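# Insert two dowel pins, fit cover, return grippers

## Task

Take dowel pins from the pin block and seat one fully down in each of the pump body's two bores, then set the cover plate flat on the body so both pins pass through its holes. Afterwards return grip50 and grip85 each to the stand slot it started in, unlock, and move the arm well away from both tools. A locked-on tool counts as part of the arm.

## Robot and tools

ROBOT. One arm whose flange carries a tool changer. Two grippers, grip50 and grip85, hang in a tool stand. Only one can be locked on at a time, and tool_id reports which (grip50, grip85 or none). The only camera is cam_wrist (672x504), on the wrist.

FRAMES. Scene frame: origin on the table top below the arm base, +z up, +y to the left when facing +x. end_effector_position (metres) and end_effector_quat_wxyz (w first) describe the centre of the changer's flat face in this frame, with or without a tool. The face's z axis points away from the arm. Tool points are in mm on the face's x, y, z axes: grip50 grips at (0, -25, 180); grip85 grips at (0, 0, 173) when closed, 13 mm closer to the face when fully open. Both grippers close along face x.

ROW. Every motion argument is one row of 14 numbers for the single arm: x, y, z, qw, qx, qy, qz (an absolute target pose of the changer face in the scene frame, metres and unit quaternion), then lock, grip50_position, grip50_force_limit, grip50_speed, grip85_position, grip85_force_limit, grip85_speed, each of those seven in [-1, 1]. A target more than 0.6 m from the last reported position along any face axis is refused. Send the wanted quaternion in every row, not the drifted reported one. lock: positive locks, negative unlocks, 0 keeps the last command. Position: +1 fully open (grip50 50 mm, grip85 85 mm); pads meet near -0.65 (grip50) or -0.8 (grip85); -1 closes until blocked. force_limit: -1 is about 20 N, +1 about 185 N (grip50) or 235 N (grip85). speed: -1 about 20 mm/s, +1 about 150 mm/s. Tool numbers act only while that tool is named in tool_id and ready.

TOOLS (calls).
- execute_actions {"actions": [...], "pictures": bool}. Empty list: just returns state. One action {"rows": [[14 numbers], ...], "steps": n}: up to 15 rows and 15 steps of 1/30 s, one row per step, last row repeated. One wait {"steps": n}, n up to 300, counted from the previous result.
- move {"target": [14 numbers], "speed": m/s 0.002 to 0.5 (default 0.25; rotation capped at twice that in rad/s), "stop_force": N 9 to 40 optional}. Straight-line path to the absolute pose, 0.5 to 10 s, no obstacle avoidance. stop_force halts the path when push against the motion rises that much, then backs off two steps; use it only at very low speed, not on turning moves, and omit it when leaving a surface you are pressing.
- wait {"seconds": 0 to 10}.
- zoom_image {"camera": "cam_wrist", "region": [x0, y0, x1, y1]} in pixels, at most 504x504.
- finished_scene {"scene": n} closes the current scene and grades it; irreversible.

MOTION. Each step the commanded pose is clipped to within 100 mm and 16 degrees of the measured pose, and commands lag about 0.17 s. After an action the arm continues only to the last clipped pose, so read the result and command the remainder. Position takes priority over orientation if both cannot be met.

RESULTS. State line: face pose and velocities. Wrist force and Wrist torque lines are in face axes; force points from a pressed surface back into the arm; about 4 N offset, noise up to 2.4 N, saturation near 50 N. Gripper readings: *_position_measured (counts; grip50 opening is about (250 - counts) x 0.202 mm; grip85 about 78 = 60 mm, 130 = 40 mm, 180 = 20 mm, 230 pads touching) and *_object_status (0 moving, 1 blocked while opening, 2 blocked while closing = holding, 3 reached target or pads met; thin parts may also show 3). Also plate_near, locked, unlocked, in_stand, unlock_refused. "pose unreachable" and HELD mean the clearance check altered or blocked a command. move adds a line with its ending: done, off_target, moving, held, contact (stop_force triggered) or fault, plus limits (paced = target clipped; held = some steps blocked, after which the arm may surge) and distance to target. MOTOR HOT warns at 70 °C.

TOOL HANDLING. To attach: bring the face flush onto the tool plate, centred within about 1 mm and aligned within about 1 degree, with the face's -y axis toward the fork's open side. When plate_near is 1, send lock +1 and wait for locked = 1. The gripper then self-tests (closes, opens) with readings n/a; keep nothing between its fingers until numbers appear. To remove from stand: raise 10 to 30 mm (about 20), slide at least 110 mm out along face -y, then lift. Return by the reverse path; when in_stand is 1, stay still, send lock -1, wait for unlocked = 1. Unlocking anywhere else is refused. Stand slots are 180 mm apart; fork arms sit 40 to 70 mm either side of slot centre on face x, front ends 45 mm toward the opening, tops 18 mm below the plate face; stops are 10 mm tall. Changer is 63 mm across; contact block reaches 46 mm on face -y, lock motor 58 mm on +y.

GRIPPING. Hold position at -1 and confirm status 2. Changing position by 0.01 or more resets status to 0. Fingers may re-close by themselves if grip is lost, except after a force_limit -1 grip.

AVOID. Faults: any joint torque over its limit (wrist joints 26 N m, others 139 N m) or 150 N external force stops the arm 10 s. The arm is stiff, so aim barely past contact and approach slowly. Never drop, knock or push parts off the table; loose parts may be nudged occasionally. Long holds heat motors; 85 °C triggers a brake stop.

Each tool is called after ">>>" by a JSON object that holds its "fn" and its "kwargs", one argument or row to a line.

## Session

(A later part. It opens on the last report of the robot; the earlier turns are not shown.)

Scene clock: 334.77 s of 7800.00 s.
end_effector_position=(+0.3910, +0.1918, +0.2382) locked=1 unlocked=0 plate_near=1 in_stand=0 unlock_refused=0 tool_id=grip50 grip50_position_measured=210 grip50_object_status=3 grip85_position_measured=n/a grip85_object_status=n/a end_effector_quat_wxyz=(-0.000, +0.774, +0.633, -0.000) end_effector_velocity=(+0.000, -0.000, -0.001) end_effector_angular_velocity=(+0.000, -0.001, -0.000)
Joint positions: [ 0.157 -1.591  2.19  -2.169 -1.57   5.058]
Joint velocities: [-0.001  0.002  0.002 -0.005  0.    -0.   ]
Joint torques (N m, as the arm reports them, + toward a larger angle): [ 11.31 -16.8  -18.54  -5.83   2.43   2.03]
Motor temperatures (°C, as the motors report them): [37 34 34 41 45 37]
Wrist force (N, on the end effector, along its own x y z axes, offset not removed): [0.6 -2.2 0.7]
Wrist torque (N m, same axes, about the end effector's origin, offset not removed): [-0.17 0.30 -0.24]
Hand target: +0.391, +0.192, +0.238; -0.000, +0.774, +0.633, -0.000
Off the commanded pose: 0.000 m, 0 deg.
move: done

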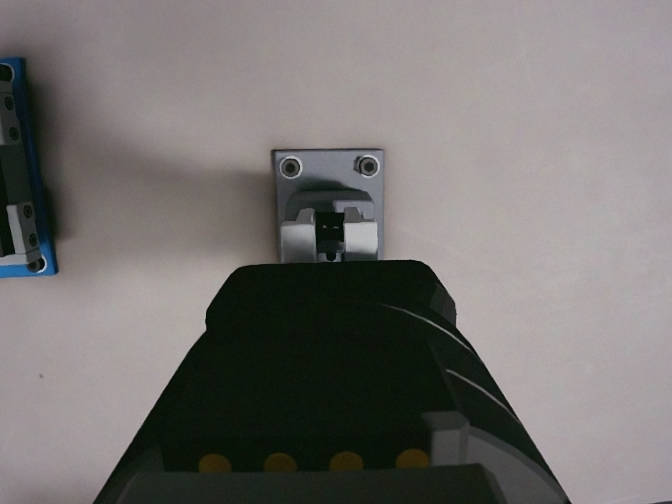

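>>> {"fn": "move", "kwargs": {
  "target": [0.3911,0.1918,0.238,0,0.7744,0.6327,0,0,-1,0,-0.8,1,0,0],
  "speed": 0.01
}}

>>> {"fn": "wait", "kwargs": {
  "seconds": 0.5
}}

>>> {"fn": "move", "kwargs": {
  "target": [0.3911,0.1918,0.2965,0,0.7744,0.6327,0,0,-1,0,-0.8,1,0,0],
  "speed": 0.05
}}

>>> {"fn": "zoom_image", "kwargs": {
  "camera": "cam_wrist",
  "region": [290,160,370,240]
}}

Scene clock: 339.17 s of 7800.00 s.
end_effector_position=(+0.3911, +0.1918, +0.2380) locked=1 unlocked=0 plate_near=1 in_stand=0 unlock_refused=0 tool_id=grip50 grip50_position_measured=244 grip50_object_status=2 grip85_position_measured=n/a grip85_object_status=n/a end_effector_quat_wxyz=(-0.000, +0.774, +0.633, -0.000) end_effector_velocity=(-0.000, +0.000, -0.000) end_effector_angular_velocity=(+0.000, +0.001, +0.001)
Joint positions: [ 0.157 -1.59   2.19  -2.17  -1.57   5.058]
Joint velocities: [ 0.    -0.     0.001 -0.     0.001 -0.001]
Joint torques (N m, as the arm reports them, + toward a larger angle): [ 11.62 -15.74 -35.55  -6.03   2.5    1.92]
Motor temperatures (°C, as the motors report them): [37 34 34 41 45 37]
Wrist force (N, on the end effector, along its own x y z axes, offset not removed): [-0.6 -3.5 -3.1]
Wrist torque (N m, same axes, about the end effector's origin, offset not removed): [0.07 -0.40 -0.04]
Hand target: +0.391, +0.192, +0.238; +0.000, +0.774, +0.633, +0.000
Off the commanded pose: 0.000 m, 0 deg.
After step 90, 0.70 s passed at rest.
move: done

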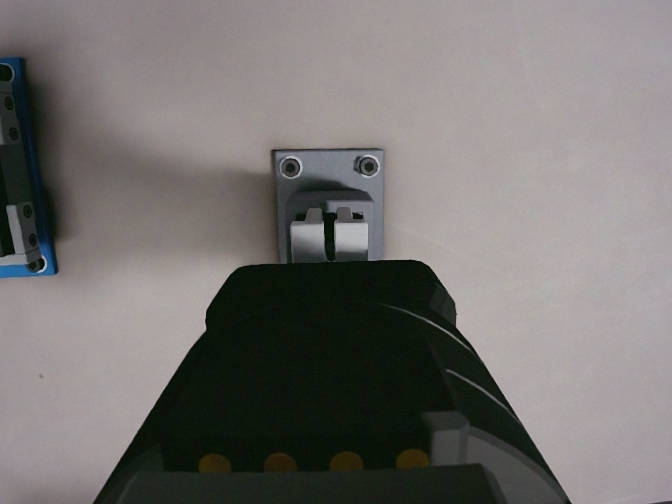

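Scene clock: 339.67 s of 7800.00 s.
end_effector_position=(+0.3911, +0.1918, +0.2380) locked=1 unlocked=0 plate_near=1 in_stand=0 unlock_refused=0 tool_id=grip50 grip50_position_measured=244 grip50_object_status=2 grip85_position_measured=n/a grip85_object_status=n/a end_effector_quat_wxyz=(-0.000, +0.774, +0.633, -0.000) end_effector_velocity=(+0.000, -0.000, -0.000) end_effector_angular_velocity=(-0.000, -0.000, -0.001)
Joint positions: [ 0.157 -1.59   2.19  -2.17  -1.57   5.058]
Joint velocities: [-0.001  0.     0.    -0.    -0.     0.   ]
Joint torques (N m, as the arm reports them, + toward a larger angle): [ 12.57 -16.16 -36.32  -5.79   2.35   1.88]
Motor temperatures (°C, as the motors report them): [37 34 34 41 45 37]
Wrist force (N, on the end effector, along its own x y z axes, offset not removed): [-4.1 -1.1 -0.1]
Wrist torque (N m, same axes, about the end effector's origin, offset not removed): [0.16 -0.23 -0.23]
Hand target: +0.391, +0.192, +0.238; +0.000, +0.774, +0.633, +0.000
Off the commanded pose: 0.000 m, 0 deg.
Steps of this call (steps 1 to 15: nothing new was sent). Readings (end_effector_position | what the end effector reports):
1: (+0.3911, +0.1918, +0.2380) | locked=1 unlocked=0 plate_near=1 in_stand=0 unlock_refused=0 tool_id=grip50 grip50_position_measured=244 grip50_object_status=2 grip85_position_measured=n/a grip85_object_status=n/a
2: (+0.3911, +0.1918, +0.2380) | locked=1 unlocked=0 plate_near=1 in_stand=0 unlock_refused=0 tool_id=grip50 grip50_position_measured=244 grip50_object_status=2 grip85_position_measured=n/a grip85_object_status=n/a
4: (+0.3911, +0.1918, +0.2380) | locked=1 unlocked=0 plate_near=1 in_stand=0 unlock_refused=0 tool_id=grip50 grip50_position_measured=244 grip50_object_status=2 grip85_position_measured=n/a grip85_object_status=n/a
8: (+0.3911, +0.1918, +0.2380) | locked=1 unlocked=0 plate_near=1 in_stand=0 unlock_refused=0 tool_id=grip50 grip50_position_measured=244 grip50_object_status=2 grip85_position_measured=n/a grip85_object_status=n/a
15: the state above

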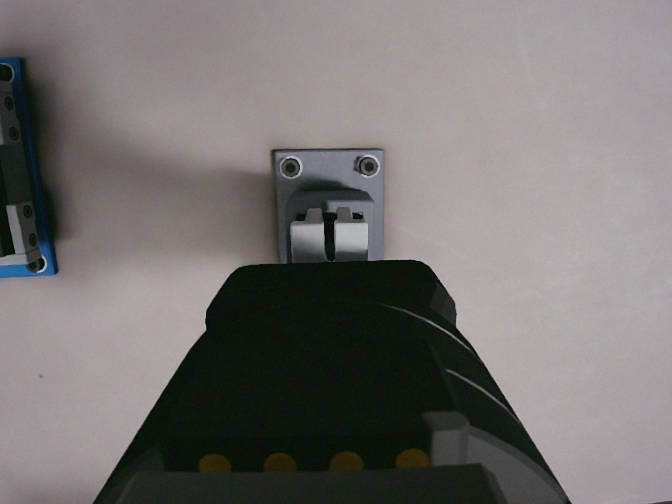

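Scene clock: 341.27 s of 7800.00 s.
end_effector_position=(+0.3913, +0.1919, +0.2961) locked=1 unlocked=0 plate_near=1 in_stand=0 unlock_refused=0 tool_id=grip50 grip50_position_measured=244 grip50_object_status=2 grip85_position_measured=n/a grip85_object_status=n/a end_effector_quat_wxyz=(+0.000, +0.774, +0.633, +0.000) end_effector_velocity=(-0.000, -0.000, +0.002) end_effector_angular_velocity=(-0.000, +0.001, +0.000)
Joint positions: [ 0.157 -1.67   2.093 -1.994 -1.57   5.058]
Joint velocities: [-0.    -0.003 -0.004  0.008  0.    -0.   ]
Joint torques (N m, as the arm reports them, + toward a larger angle): [-11.22 -35.17 -38.42  -2.17   2.69  -1.51]
Motor temperatures (°C, as the motors report them): [37 34 34 41 45 37]
Wrist force (N, on the end effector, along its own x y z axes, offset not removed): [-3.0 -2.4 0.8]
Wrist torque (N m, same axes, about the end effector's origin, offset not removed): [-0.22 0.11 -0.06]
Hand target: +0.391, +0.192, +0.296; +0.000, +0.774, +0.633, +0.000
Off the commanded pose: 0.000 m, 0 deg.
move: done

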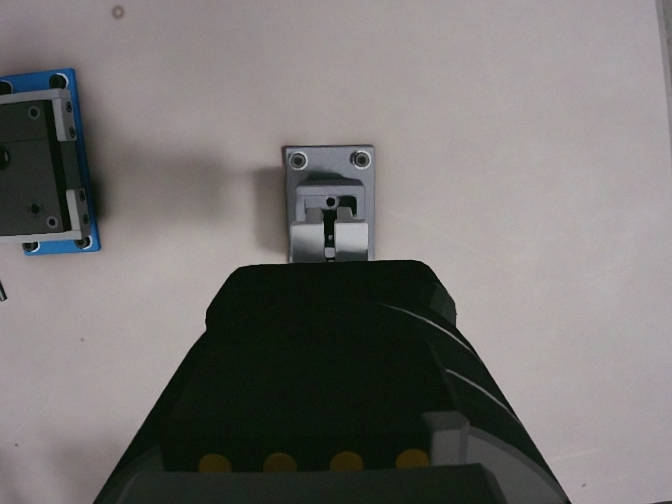

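Region (290, 160, 370, 240) of cam_wrist's 672x504 image, scaled by 6.300, with more detail than that image has.

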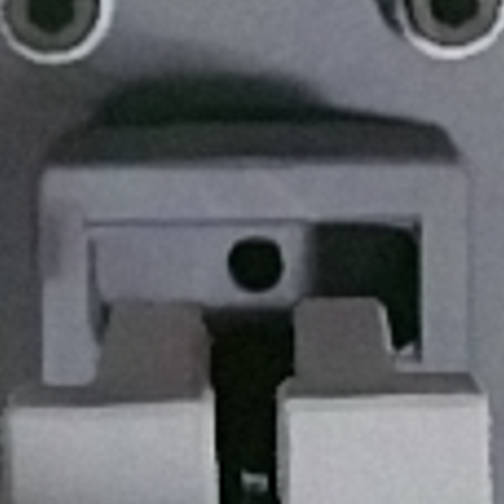

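>>> {"fn": "move", "kwargs": {
  "target": [0.3966,-0.1532,0.2996,0,0.7071,0.7071,0,0,-1,0,-0.8,1,0,0],
  "speed": 0.25
}}

>>> {"fn": "wait", "kwargs": {
  "seconds": 0.5
}}

>>> {"fn": "zoom_image", "kwargs": {
  "camera": "cam_wrist",
  "region": [290,160,370,240]
}}

Scene clock: 346.53 s of 7800.00 s.
end_effector_position=(+0.3969, -0.1526, +0.2996) locked=1 unlocked=0 plate_near=1 in_stand=0 unlock_refused=0 tool_id=grip50 grip50_position_measured=244 grip50_object_status=2 grip85_position_measured=n/a grip85_object_status=n/a end_effector_quat_wxyz=(-0.000, +0.707, +0.707, +0.002) end_effector_velocity=(+0.001, -0.002, +0.000) end_effector_angular_velocity=(+0.001, -0.000, +0.002)
Joint positions: [-0.675 -1.701  2.111 -1.98  -1.568  4.026]
Joint velocities: [-0.003  0.003 -0.004  0.001  0.001 -0.005]
Joint torques (N m, as the arm reports them, + toward a larger angle): [-12.51 -15.49 -39.34  -5.78   2.45  -1.94]
Motor temperatures (°C, as the motors report them): [37 34 34 41 45 37]
Wrist force (N, on the end effector, along its own x y z axes, offset not removed): [-1.2 0.3 1.2]
Wrist torque (N m, same axes, about the end effector's origin, offset not removed): [0.04 0.12 -0.17]
Hand target: +0.397, -0.153, +0.300; -0.000, +0.707, +0.707, +0.002
Off the commanded pose: 0.001 m, 0 deg.
After step 90, 0.17 s passed at rest.
move: done

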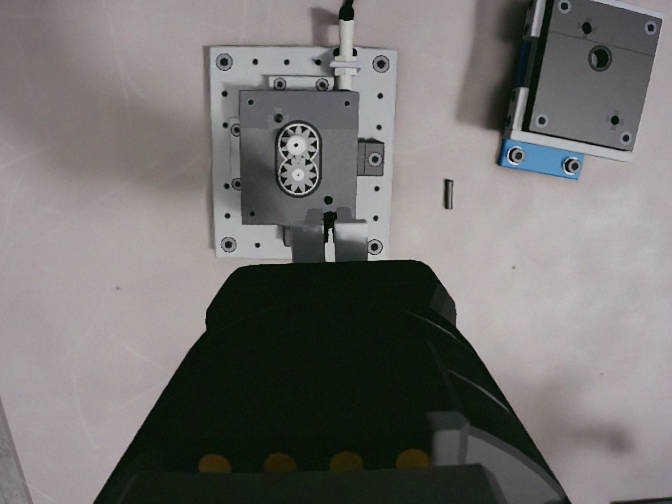

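Scene clock: 347.03 s of 7800.00 s.
end_effector_position=(+0.3969, -0.1529, +0.2996) locked=1 unlocked=0 plate_near=1 in_stand=0 unlock_refused=0 tool_id=grip50 grip50_position_measured=244 grip50_object_status=2 grip85_position_measured=n/a grip85_object_status=n/a end_effector_quat_wxyz=(-0.000, +0.707, +0.707, +0.002) end_effector_velocity=(-0.001, +0.000, -0.000) end_effector_angular_velocity=(+0.001, -0.001, -0.001)
Joint positions: [-0.675 -1.701  2.111 -1.98  -1.568  4.025]
Joint velocities: [-0.001 -0.002  0.002 -0.     0.001  0.   ]
Joint torques (N m, as the arm reports them, + toward a larger angle): [-12.3  -14.25 -37.92  -5.7    2.29  -1.65]
Motor temperatures (°C, as the motors report them): [37 34 34 41 45 37]
Wrist force (N, on the end effector, along its own x y z axes, offset not removed): [0.3 -3.9 3.0]
Wrist torque (N m, same axes, about the end effector's origin, offset not removed): [-0.30 0.17 -0.08]
Hand target: +0.397, -0.153, +0.300; -0.000, +0.707, +0.707, +0.002
Off the commanded pose: 0.000 m, 0 deg.
Steps of this call (steps 1 to 15: nothing new was sent). Readings (end_effector_position | what the end effector reports):
1: (+0.3969, -0.1527, +0.2996) | locked=1 unlocked=0 plate_near=1 in_stand=0 unlock_refused=0 tool_id=grip50 grip50_position_measured=244 grip50_object_status=2 grip85_position_measured=n/a grip85_object_status=n/a
2: (+0.3969, -0.1527, +0.2996) | locked=1 unlocked=0 plate_near=1 in_stand=0 unlock_refused=0 tool_id=grip50 grip50_position_measured=244 grip50_object_status=2 grip85_position_measured=n/a grip85_object_status=n/a
4: (+0.3969, -0.1528, +0.2996) | locked=1 unlocked=0 plate_near=1 in_stand=0 unlock_refused=0 tool_id=grip50 grip50_position_measured=244 grip50_object_status=2 grip85_position_measured=n/a grip85_object_status=n/a
8: (+0.3969, -0.1529, +0.2996) | locked=1 unlocked=0 plate_near=1 in_stand=0 unlock_refused=0 tool_id=grip50 grip50_position_measured=244 grip50_object_status=2 grip85_position_measured=n/a grip85_object_status=n/a
15: the state above

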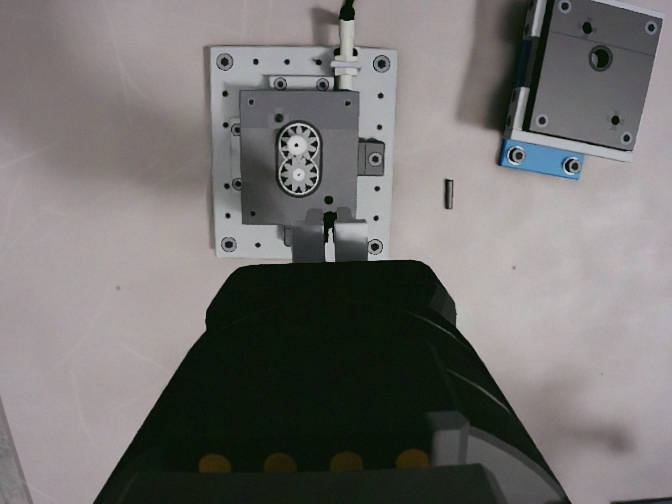

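Region (290, 160, 370, 240) of cam_wrist's 672x504 image, scaled by 6.300, with more detail than that image has.

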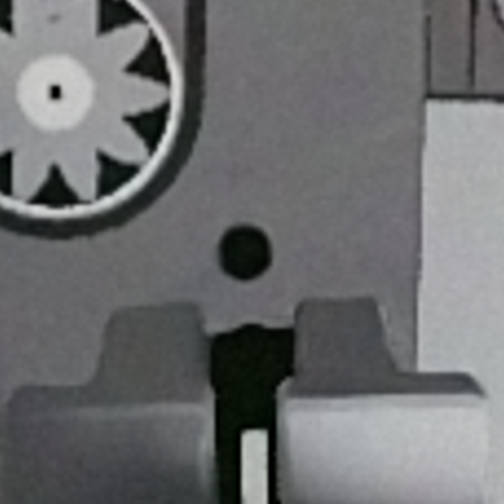

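>>> {"fn": "move", "kwargs": {
  "target": [0.3960,-0.1532,0.2996,0,0.7071,0.7071,0,0,-1,0,-0.8,1,0,0],
  "speed": 0.01
}}

>>> {"fn": "zoom_image", "kwargs": {
  "camera": "cam_wrist",
  "region": [290,160,370,240]
}}

Scene clock: 352.70 s of 7800.00 s.
end_effector_position=(+0.3961, -0.1532, +0.2996) locked=1 unlocked=0 plate_near=1 in_stand=0 unlock_refused=0 tool_id=grip50 grip50_position_measured=244 grip50_object_status=2 grip85_position_measured=n/a grip85_object_status=n/a end_effector_quat_wxyz=(-0.000, +0.707, +0.707, +0.000) end_effector_velocity=(-0.001, +0.000, -0.000) end_effector_angular_velocity=(-0.001, +0.002, +0.002)
Joint positions: [-0.676 -1.702  2.112 -1.98  -1.571  4.025]
Joint velocities: [ 0.    -0.001  0.002  0.    -0.002 -0.002]
Joint torques (N m, as the arm reports them, + toward a larger angle): [-12.11 -34.94 -18.86  -5.91  -1.79  -1.5 ]
Motor temperatures (°C, as the motors report them): [37 34 34 41 45 37]
Wrist force (N, on the end effector, along its own x y z axes, offset not removed): [-0.3 -3.6 1.2]
Wrist torque (N m, same axes, about the end effector's origin, offset not removed): [-0.08 0.09 -0.11]
Hand target: +0.396, -0.153, +0.300; +0.000, +0.707, +0.707, +0.000
Off the commanded pose: 0.000 m, 0 deg.
After step 90, 1.97 s passed at rest.
move: done

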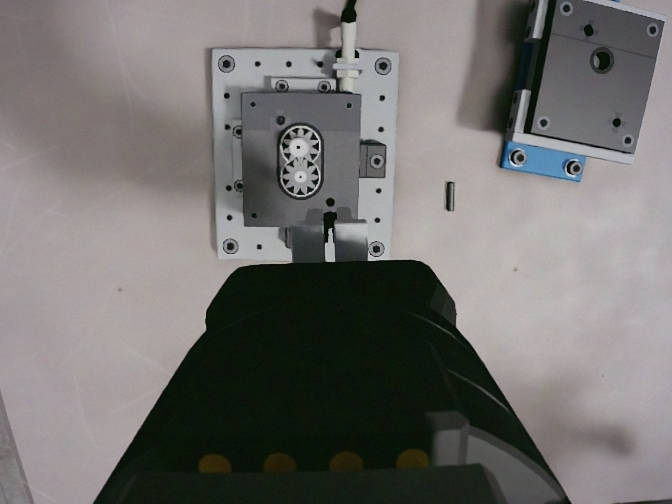

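Region (290, 160, 370, 240) of cam_wrist's 672x504 image, scaled by 6.300, with more detail than that image has.

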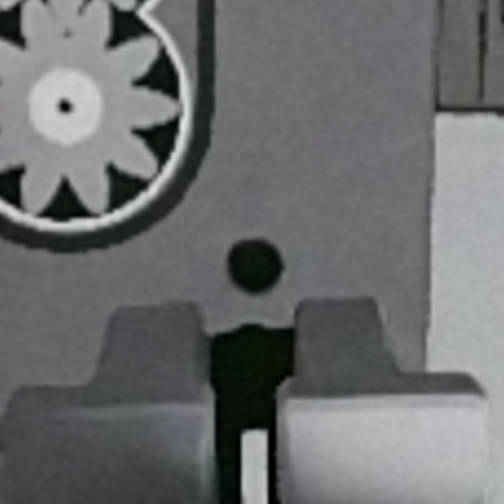

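>>> {"fn": "move", "kwargs": {
  "target": [0.3961,-0.1532,0.2545,0,0.7071,0.7071,0,0,-1,0,-0.8,1,0,0],
  "speed": 0.03
}}

>>> {"fn": "move", "kwargs": {
  "target": [0.3961,-0.1532,0.240,0,0.7071,0.7071,0,0,-1,0,-0.8,1,0,0],
  "speed": 0.003,
  "stop_force": 12
}}

Scene clock: 357.70 s of 7800.00 s.
end_effector_position=(+0.3960, -0.1531, +0.2549) locked=1 unlocked=0 plate_near=1 in_stand=0 unlock_refused=0 tool_id=grip50 grip50_position_measured=244 grip50_object_status=2 grip85_position_measured=n/a grip85_object_status=n/a end_effector_quat_wxyz=(-0.000, +0.707, +0.707, -0.000) end_effector_velocity=(+0.001, -0.000, -0.002) end_effector_angular_velocity=(-0.001, -0.001, +0.001)
Joint positions: [-0.676 -1.645  2.19  -2.115 -1.571  4.025]
Joint velocities: [ 0.001  0.005  0.003 -0.01   0.    -0.001]
Joint torques (N m, as the arm reports them, + toward a larger angle): [ 11.65 -15.82 -18.12  -5.76  -1.83   1.99]
Motor temperatures (°C, as the motors report them): [37 34 34 41 45 37]
Wrist force (N, on the end effector, along its own x y z axes, offset not removed): [2.1 -1.9 -0.3]
Wrist torque (N m, same axes, about the end effector's origin, offset not removed): [-0.41 0.00 -0.23]
Hand target: +0.396, -0.153, +0.255; -0.000, +0.707, +0.707, -0.000
Off the commanded pose: 0.000 m, 0 deg.
After step 90, 0.13 s passed at rest.
move: done

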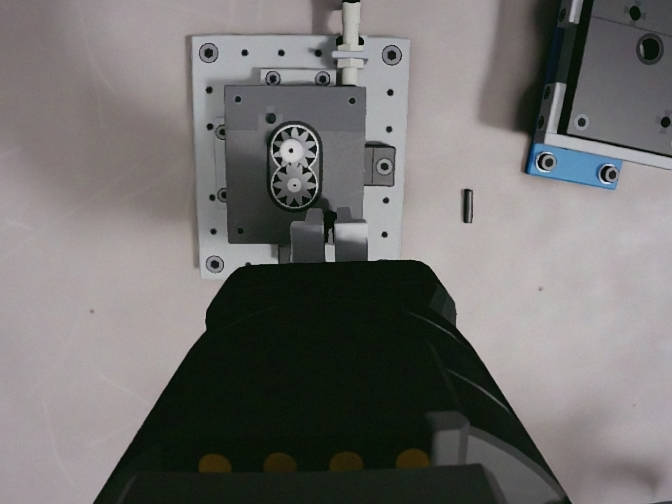

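Scene clock: 360.33 s of 7800.00 s.
end_effector_position=(+0.3960, -0.1531, +0.2480) locked=1 unlocked=0 plate_near=1 in_stand=0 unlock_refused=0 tool_id=grip50 grip50_position_measured=244 grip50_object_status=2 grip85_position_measured=n/a grip85_object_status=n/a end_effector_quat_wxyz=(-0.000, +0.707, +0.707, -0.000) end_effector_velocity=(-0.000, +0.000, +0.000) end_effector_angular_velocity=(+0.003, +0.003, +0.000)
Joint positions: [-0.676 -1.634  2.201 -2.137 -1.571  4.025]
Joint velocities: [ 0.     0.    -0.002  0.005  0.     0.   ]
Joint torques (N m, as the arm reports them, + toward a larger angle): [  1.58 -32.22 -31.41  -0.57   2.32   0.4 ]
Motor temperatures (°C, as the motors report them): [37 34 34 41 45 37]
Wrist force (N, on the end effector, along its own x y z axes, offset not removed): [-7.0 -0.8 -7.7]
Wrist torque (N m, same axes, about the end effector's origin, offset not removed): [0.33 -0.36 -0.18]
Hand target: +0.396, -0.153, +0.248; +0.000, +0.707, +0.707, -0.000
Off the commanded pose: 0.008 m, 0 deg.
move: contact

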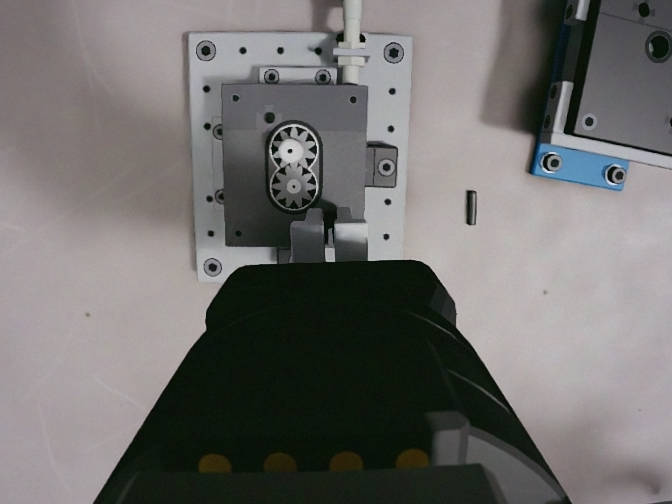

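>>> {"fn": "move", "kwargs": {
  "target": [0.3961,-0.1535,0.240,0,0.7071,0.7071,0,0,-1,0,-0.8,1,0,0],
  "speed": 0.003,
  "stop_force": 25
}}

Scene clock: 363.40 s of 7800.00 s.
end_effector_position=(+0.3960, -0.1532, +0.2472) locked=1 unlocked=0 plate_near=1 in_stand=0 unlock_refused=0 tool_id=grip50 grip50_position_measured=244 grip50_object_status=2 grip85_position_measured=n/a grip85_object_status=n/a end_effector_quat_wxyz=(+0.000, +0.707, +0.707, -0.000) end_effector_velocity=(+0.001, -0.000, +0.002) end_effector_angular_velocity=(-0.000, -0.001, +0.001)
Joint positions: [-0.676 -1.633  2.203 -2.14  -1.571  4.025]
Joint velocities: [ 0.001 -0.001 -0.004  0.004  0.001  0.   ]
Joint torques (N m, as the arm reports them, + toward a larger angle): [ -9.3  -32.14 -29.23  -1.06   2.49  -1.1 ]
Motor temperatures (°C, as the motors report them): [37 34 34 41 45 37]
Wrist force (N, on the end effector, along its own x y z axes, offset not removed): [-2.6 -6.6 -8.2]
Wrist torque (N m, same axes, about the end effector's origin, offset not removed): [0.33 -1.03 -0.20]
Hand target: +0.396, -0.153, +0.248; +0.000, +0.707, +0.707, -0.000
Off the commanded pose: 0.007 m, 0 deg.
move: contact

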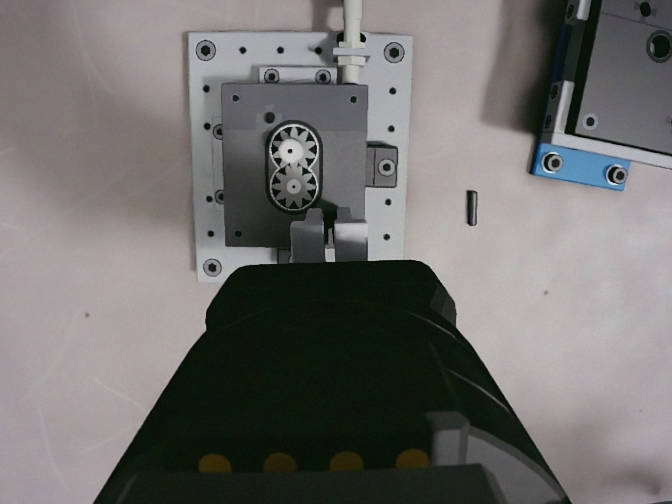

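>>> {"fn": "move", "kwargs": {
  "target": [0.3960,-0.1534,0.2475,0,0.7071,0.7071,0,0,-0.4,0,-1,1,0,0],
  "speed": 0.003
}}

>>> {"fn": "zoom_image", "kwargs": {
  "camera": "cam_wrist",
  "region": [280,170,380,270]
}}

Scene clock: 367.77 s of 7800.00 s.
end_effector_position=(+0.3960, -0.1534, +0.2476) locked=1 unlocked=0 plate_near=1 in_stand=0 unlock_refused=0 tool_id=grip50 grip50_position_measured=212 grip50_object_status=3 grip85_position_measured=n/a grip85_object_status=n/a end_effector_quat_wxyz=(+0.000, +0.707, +0.707, +0.000) end_effector_velocity=(+0.000, -0.001, +0.001) end_effector_angular_velocity=(+0.000, -0.000, +0.001)
Joint positions: [-0.676 -1.633  2.202 -2.139 -1.571  4.024]
Joint velocities: [-0.     0.001 -0.002  0.002  0.    -0.001]
Joint torques (N m, as the arm reports them, + toward a larger angle): [-10.34 -14.89 -36.75  -2.13   2.65  -1.55]
Motor temperatures (°C, as the motors report them): [37 34 34 41 45 37]
Wrist force (N, on the end effector, along its own x y z axes, offset not removed): [0.9 -1.8 2.5]
Wrist torque (N m, same axes, about the end effector's origin, offset not removed): [-0.36 0.01 -0.30]
Hand target: +0.396, -0.153, +0.247; +0.000, +0.707, +0.707, +0.000
Off the commanded pose: 0.000 m, 0 deg.
After step 90, 0.67 s passed at rest.
move: done

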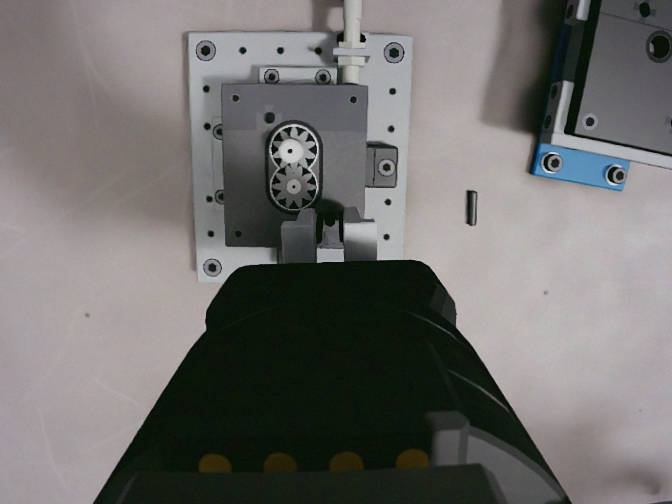

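Region (280, 170, 380, 270) of cam_wrist's 672x504 image, scaled by 5.040, with more detail than that image has.

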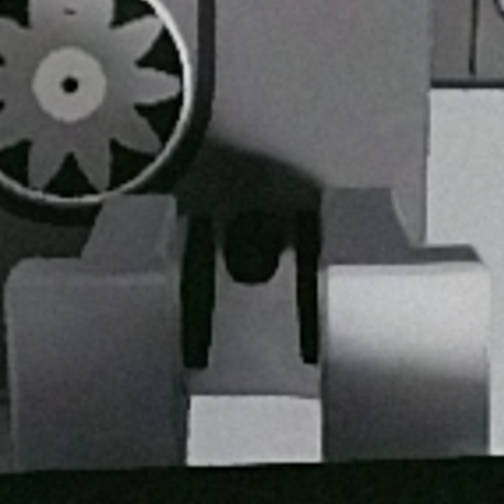

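>>> {"fn": "move", "kwargs": {
  "target": [0.3960,-0.1537,0.2476,0,0.7071,0.7071,0,0,-0.4,0,-1,1,0,0],
  "speed": 0.003
}}

>>> {"fn": "move", "kwargs": {
  "target": [0.3960,-0.1537,0.2476,0,0.7071,0.7071,0,0,-1,0.5,-1,1,0,0],
  "speed": 0.003
}}

>>> {"fn": "move", "kwargs": {
  "target": [0.3960,-0.1537,0.2400,0,0.7071,0.7071,0,0,-1,0.5,-1,1,0,0],
  "speed": 0.002,
  "stop_force": 40
}}

Scene clock: 371.73 s of 7800.00 s.
end_effector_position=(+0.3960, -0.1537, +0.2476) locked=1 unlocked=0 plate_near=1 in_stand=0 unlock_refused=0 tool_id=grip50 grip50_position_measured=212 grip50_object_status=3 grip85_position_measured=n/a grip85_object_status=n/a end_effector_quat_wxyz=(+0.000, +0.707, +0.707, +0.000) end_effector_velocity=(+0.000, +0.000, -0.001) end_effector_angular_velocity=(+0.001, +0.001, +0.001)
Joint positions: [-0.677 -1.633  2.202 -2.138 -1.571  4.023]
Joint velocities: [ 0.     0.001  0.    -0.     0.    -0.001]
Joint torques (N m, as the arm reports them, + toward a larger angle): [-11.54 -14.64 -35.37  -2.3    2.24  -1.77]
Motor temperatures (°C, as the motors report them): [37 34 34 41 45 37]
Wrist force (N, on the end effector, along its own x y z axes, offset not removed): [-0.3 0.8 4.2]
Wrist torque (N m, same axes, about the end effector's origin, offset not removed): [-0.12 0.25 -0.22]
Hand target: +0.396, -0.154, +0.248; +0.000, +0.707, +0.707, +0.000
Off the commanded pose: 0.000 m, 0 deg.
After step 90, 0.27 s passed at rest.
move: done

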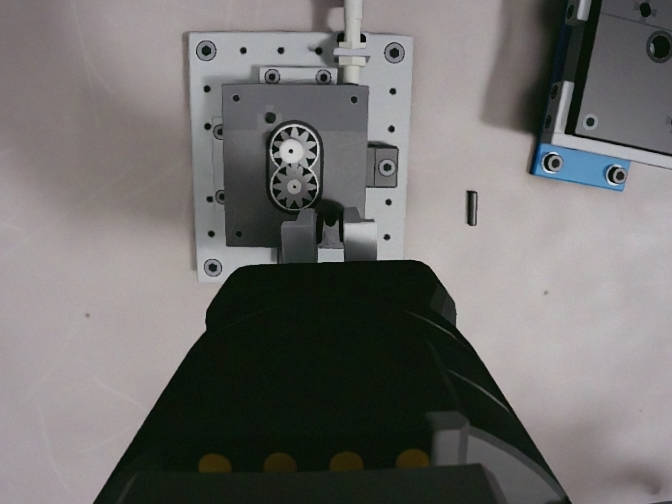

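Scene clock: 372.43 s of 7800.00 s.
end_effector_position=(+0.3960, -0.1537, +0.2477) locked=1 unlocked=0 plate_near=1 in_stand=0 unlock_refused=0 tool_id=grip50 grip50_position_measured=254 grip50_object_status=3 grip85_position_measured=n/a grip85_object_status=n/a end_effector_quat_wxyz=(+0.000, +0.707, +0.707, +0.000) end_effector_velocity=(-0.000, +0.001, -0.001) end_effector_angular_velocity=(+0.001, +0.001, +0.001)
Joint positions: [-0.677 -1.633  2.201 -2.138 -1.571  4.023]
Joint velocities: [ 0.    -0.     0.002 -0.     0.    -0.   ]
Joint torques (N m, as the arm reports them, + toward a larger angle): [-14.38  -6.42   2.3   -3.18  -0.52  -2.15]
Motor temperatures (°C, as the motors report them): [37 34 34 41 45 37]
Wrist force (N, on the end effector, along its own x y z axes, offset not removed): [15.7 -9.6 -50.0]
Wrist torque (N m, same axes, about the end effector's origin, offset not removed): [3.39 2.70 0.43]
Hand target: +0.396, -0.154, +0.248; -0.000, +0.707, +0.707, +0.000
Off the commanded pose: 0.000 m, 0 deg.
move: done

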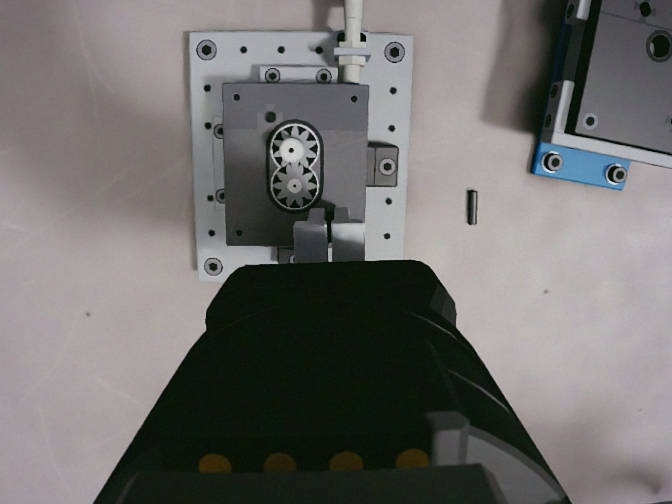

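Scene clock: 372.93 s of 7800.00 s.
end_effector_position=(+0.3960, -0.1537, +0.2477) locked=1 unlocked=0 plate_near=1 in_stand=0 unlock_refused=0 tool_id=grip50 grip50_position_measured=254 grip50_object_status=3 grip85_position_measured=n/a grip85_object_status=n/a end_effector_quat_wxyz=(+0.000, +0.707, +0.707, +0.000) end_effector_velocity=(+0.000, -0.000, +0.000) end_effector_angular_velocity=(-0.000, -0.000, -0.001)
Joint positions: [-0.677 -1.633  2.201 -2.138 -1.571  4.023]
Joint velocities: [-0.     0.001 -0.001 -0.    -0.     0.001]
Joint torques (N m, as the arm reports them, + toward a larger angle): [-15.24  -5.65  -8.39  -4.64  -1.04  -1.82]
Motor temperatures (°C, as the motors report them): [37 34 34 41 45 37]
Wrist force (N, on the end effector, along its own x y z axes, offset not removed): [12.3 -5.3 -50.0]
Wrist torque (N m, same axes, about the end effector's origin, offset not removed): [3.47 2.91 0.30]
Hand target: +0.396, -0.154, +0.248; +0.000, +0.707, +0.707, +0.000
Off the commanded pose: 0.008 m, 0 deg.
move: contact

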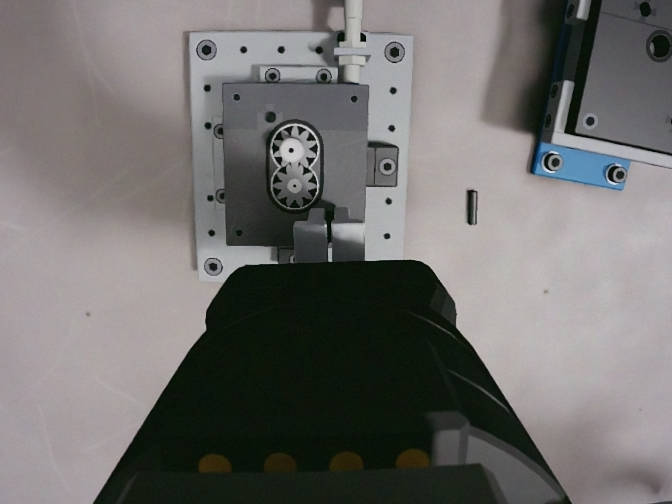

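>>> {"fn": "move", "kwargs": {
  "target": [0.3960,-0.1537,0.252,0,0.7071,0.7071,0,0,-1,0.5,-1,1,0,0],
  "speed": 0.01
}}

>>> {"fn": "move", "kwargs": {
  "target": [0.42,-0.1537,0.285,0,0.7071,0.7071,0,0,-1,0.5,-1,1,0,0],
  "speed": 0.05
}}

>>> {"fn": "zoom_image", "kwargs": {
  "camera": "cam_wrist",
  "region": [270,120,390,240]
}}

Scene clock: 376.93 s of 7800.00 s.
end_effector_position=(+0.3960, -0.1537, +0.2517) locked=1 unlocked=0 plate_near=1 in_stand=0 unlock_refused=0 tool_id=grip50 grip50_position_measured=254 grip50_object_status=3 grip85_position_measured=n/a grip85_object_status=n/a end_effector_quat_wxyz=(-0.000, +0.707, +0.707, +0.000) end_effector_velocity=(+0.000, +0.000, +0.004) end_effector_angular_velocity=(-0.002, -0.002, -0.000)
Joint positions: [-0.677 -1.639  2.195 -2.126 -1.571  4.023]
Joint velocities: [ 0.001 -0.006 -0.004  0.008 -0.     0.001]
Joint torques (N m, as the arm reports them, + toward a larger angle): [ -9.34 -36.24 -37.03  -2.27  -2.47  -0.29]
Motor temperatures (°C, as the motors report them): [37 34 34 41 45 37]
Wrist force (N, on the end effector, along its own x y z axes, offset not removed): [1.8 2.4 2.9]
Wrist torque (N m, same axes, about the end effector's origin, offset not removed): [-0.22 0.01 -0.02]
Hand target: +0.396, -0.154, +0.252; +0.000, +0.707, +0.707, +0.000
Off the commanded pose: 0.000 m, 0 deg.
After step 90, 0.30 s passed at rest.
move: done

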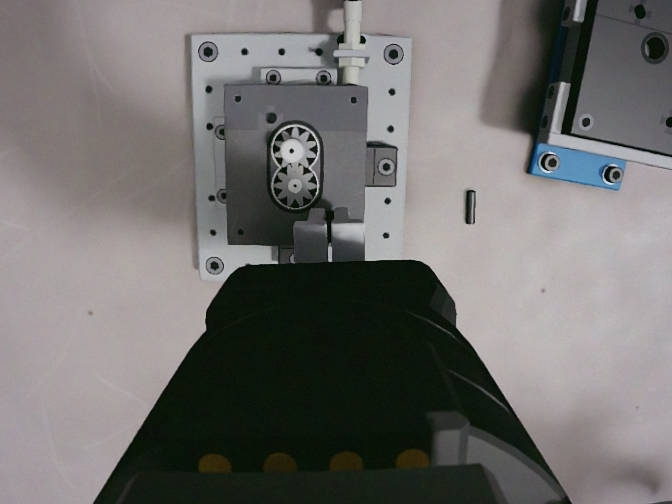

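Scene clock: 378.20 s of 7800.00 s.
end_effector_position=(+0.4199, -0.1537, +0.2847) locked=1 unlocked=0 plate_near=1 in_stand=0 unlock_refused=0 tool_id=grip50 grip50_position_measured=254 grip50_object_status=3 grip85_position_measured=n/a grip85_object_status=n/a end_effector_quat_wxyz=(+0.000, +0.707, +0.707, -0.000) end_effector_velocity=(+0.001, +0.000, -0.000) end_effector_angular_velocity=(+0.004, +0.005, -0.001)
Joint positions: [-0.641 -1.627  2.087 -2.03  -1.571  4.059]
Joint velocities: [ 0.002  0.004 -0.004  0.006  0.     0.002]
Joint torques (N m, as the arm reports them, + toward a larger angle): [ 11.85 -15.1  -37.13  -2.33  -0.06   1.97]
Motor temperatures (°C, as the motors report them): [37 34 34 41 45 37]
Wrist force (N, on the end effector, along its own x y z axes, offset not removed): [3.1 -1.1 4.8]
Wrist torque (N m, same axes, about the end effector's origin, offset not removed): [-0.07 -0.18 -0.10]
Hand target: +0.420, -0.154, +0.285; -0.000, +0.707, +0.707, -0.000
Off the commanded pose: 0.000 m, 0 deg.
move: done

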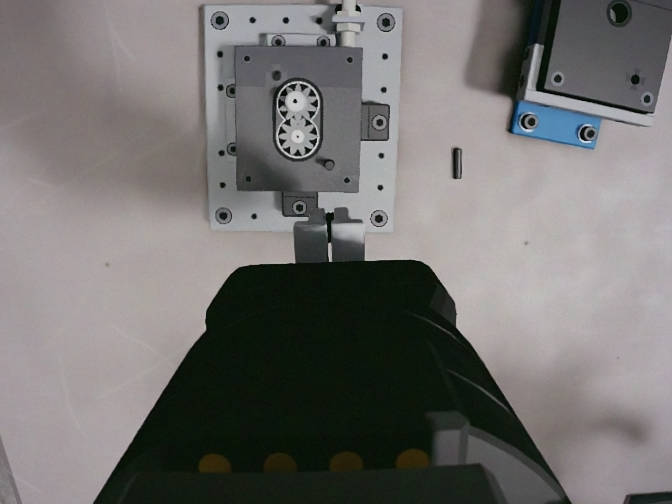

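Region (270, 120, 390, 240) of cam_wrist's 672x504 image, scaled by 4.200, with more detail than that image has.

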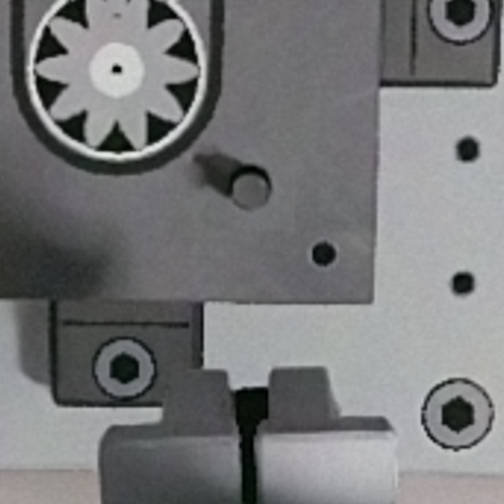

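>>> {"fn": "move", "kwargs": {
  "target": [0.396,-0.1537,0.256,0,0.7071,0.7071,0,0,-1,0.5,-1,1,0,0],
  "speed": 0.05
}}

>>> {"fn": "move", "kwargs": {
  "target": [0.396,-0.1537,0.240,0,0.7071,0.7071,0,0,-1,0.5,-1,1,0,0],
  "speed": 0.002,
  "stop_force": 35
}}

Scene clock: 382.83 s of 7800.00 s.
end_effector_position=(+0.3961, -0.1536, +0.2563) locked=1 unlocked=0 plate_near=1 in_stand=0 unlock_refused=0 tool_id=grip50 grip50_position_measured=254 grip50_object_status=3 grip85_position_measured=n/a grip85_object_status=n/a end_effector_quat_wxyz=(-0.000, +0.707, +0.707, +0.000) end_effector_velocity=(-0.001, -0.000, -0.002) end_effector_angular_velocity=(+0.000, -0.000, +0.000)
Joint positions: [-0.677 -1.646  2.187 -2.111 -1.571  4.024]
Joint velocities: [-0.003 -0.     0.006 -0.006  0.001 -0.004]
Joint torques (N m, as the arm reports them, + toward a larger angle): [-12.58 -35.59 -19.1   -5.93   2.31  -1.53]
Motor temperatures (°C, as the motors report them): [37 34 34 41 45 37]
Wrist force (N, on the end effector, along its own x y z axes, offset not removed): [1.5 -0.1 5.4]
Wrist torque (N m, same axes, about the end effector's origin, offset not removed): [-0.09 -0.14 -0.07]
Hand target: +0.396, -0.154, +0.256; +0.000, +0.707, +0.707, +0.000
Off the commanded pose: 0.000 m, 0 deg.
After step 90, 0.43 s passed at rest.
move: done

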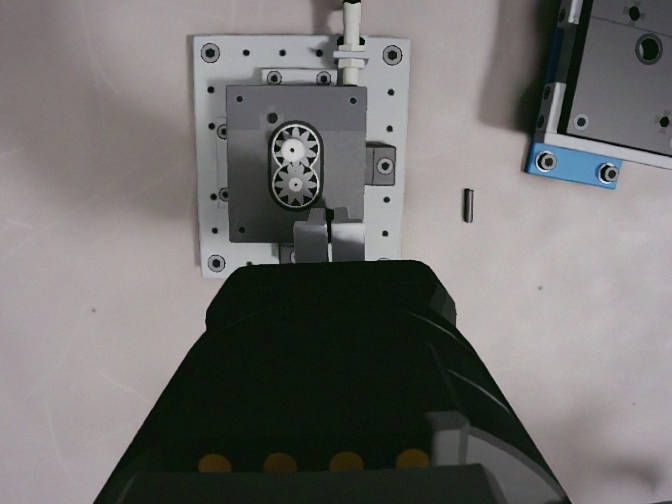

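Scene clock: 386.53 s of 7800.00 s.
end_effector_position=(+0.3961, -0.1537, +0.2497) locked=1 unlocked=0 plate_near=1 in_stand=0 unlock_refused=0 tool_id=grip50 grip50_position_measured=254 grip50_object_status=3 grip85_position_measured=n/a grip85_object_status=n/a end_effector_quat_wxyz=(+0.000, +0.707, +0.707, +0.000) end_effector_velocity=(-0.000, +0.000, -0.000) end_effector_angular_velocity=(+0.002, +0.002, -0.001)
Joint positions: [-0.677 -1.636  2.198 -2.132 -1.571  4.024]
Joint velocities: [-0.    -0.001  0.     0.003  0.     0.001]
Joint torques (N m, as the arm reports them, + toward a larger angle): [-14.38  -9.14 -21.46  -2.58  -1.88  -2.  ]
Motor temperatures (°C, as the motors report them): [37 34 34 41 45 37]
Wrist force (N, on the end effector, along its own x y z axes, offset not removed): [11.4 -9.5 -50.0]
Wrist torque (N m, same axes, about the end effector's origin, offset not removed): [3.21 1.93 0.05]
Hand target: +0.396, -0.154, +0.250; +0.000, +0.707, +0.707, +0.000
Off the commanded pose: 0.010 m, 0 deg.
move: contact

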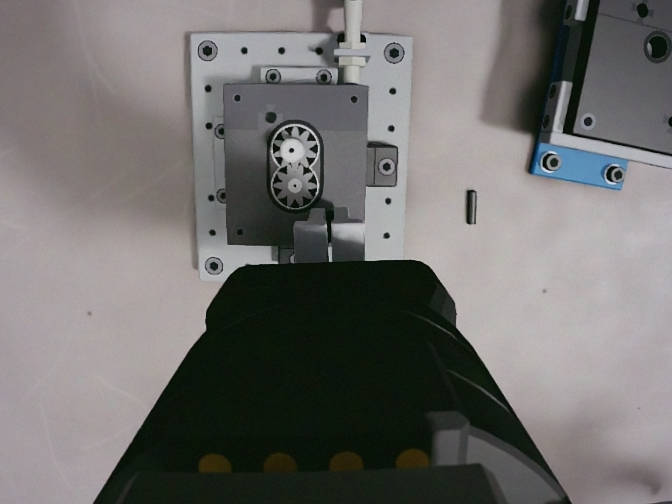

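>>> {"fn": "execute_actions", "kwargs": {
  "actions": [
    {"rows":[[0.3961,-0.1537,0.2496,0,0.7071,0.7071,0,0,-1,0.5,-1,1,0,0]],"steps":15}
  ],
  "pictures": false
}}

Scene clock: 391.80 s of 7800.00 s.
end_effector_position=(+0.3961, -0.1537, +0.2497) locked=1 unlocked=0 plate_near=1 in_stand=0 unlock_refused=0 tool_id=grip50 grip50_position_measured=254 grip50_object_status=3 grip85_position_measured=n/a grip85_object_status=n/a end_effector_quat_wxyz=(+0.000, +0.707, +0.707, +0.000) end_effector_velocity=(-0.000, +0.000, -0.001) end_effector_angular_velocity=(+0.001, +0.001, +0.001)
Joint positions: [-0.677 -1.636  2.198 -2.132 -1.571  4.024]
Joint velocities: [ 0.     0.001  0.     0.    -0.    -0.001]
Joint torques (N m, as the arm reports them, + toward a larger angle): [-14.13   3.37  -4.62  -5.53  -1.42  -1.59]
Motor temperatures (°C, as the motors report them): [37 34 34 41 45 37]
Wrist force (N, on the end effector, along its own x y z axes, offset not removed): [11.8 -4.3 -50.0]
Wrist torque (N m, same axes, about the end effector's origin, offset not removed): [2.97 1.60 0.11]
Hand target: +0.396, -0.154, +0.250; +0.000, +0.707, +0.707, +0.000
Off the commanded pose: 0.000 m, 0 deg.
Steps of this call (steps 1 to 90: nothing new was sent; then 1.77 s passed at rest; steps 91 to 105: all 15 steps of this action). Readings (end_effector_position | what the end effector reports):
91: (+0.3961, -0.1537, +0.2499) | locked=1 unlocked=0 plate_near=1 in_stand=0 unlock_refused=0 tool_id=grip50 grip50_position_measured=254 grip50_object_status=3 grip85_position_measured=n/a grip85_object_status=n/a
92: (+0.3961, -0.1537, +0.2499) | locked=1 unlocked=0 plate_near=1 in_stand=0 unlock_refused=0 tool_id=grip50 grip50_position_measured=254 grip50_object_status=3 grip85_position_measured=n/a grip85_object_status=n/a
94: (+0.3961, -0.1537, +0.2499) | locked=1 unlocked=0 plate_near=1 in_stand=0 unlock_refused=0 tool_id=grip50 grip50_position_measured=254 grip50_object_status=3 grip85_position_measured=n/a grip85_object_status=n/a
98: (+0.3961, -0.1537, +0.2499) | locked=1 unlocked=0 plate_near=1 in_stand=0 unlock_refused=0 tool_id=grip50 grip50_position_measured=254 grip50_object_status=3 grip85_position_measured=n/a grip85_object_status=n/a
105: the state above


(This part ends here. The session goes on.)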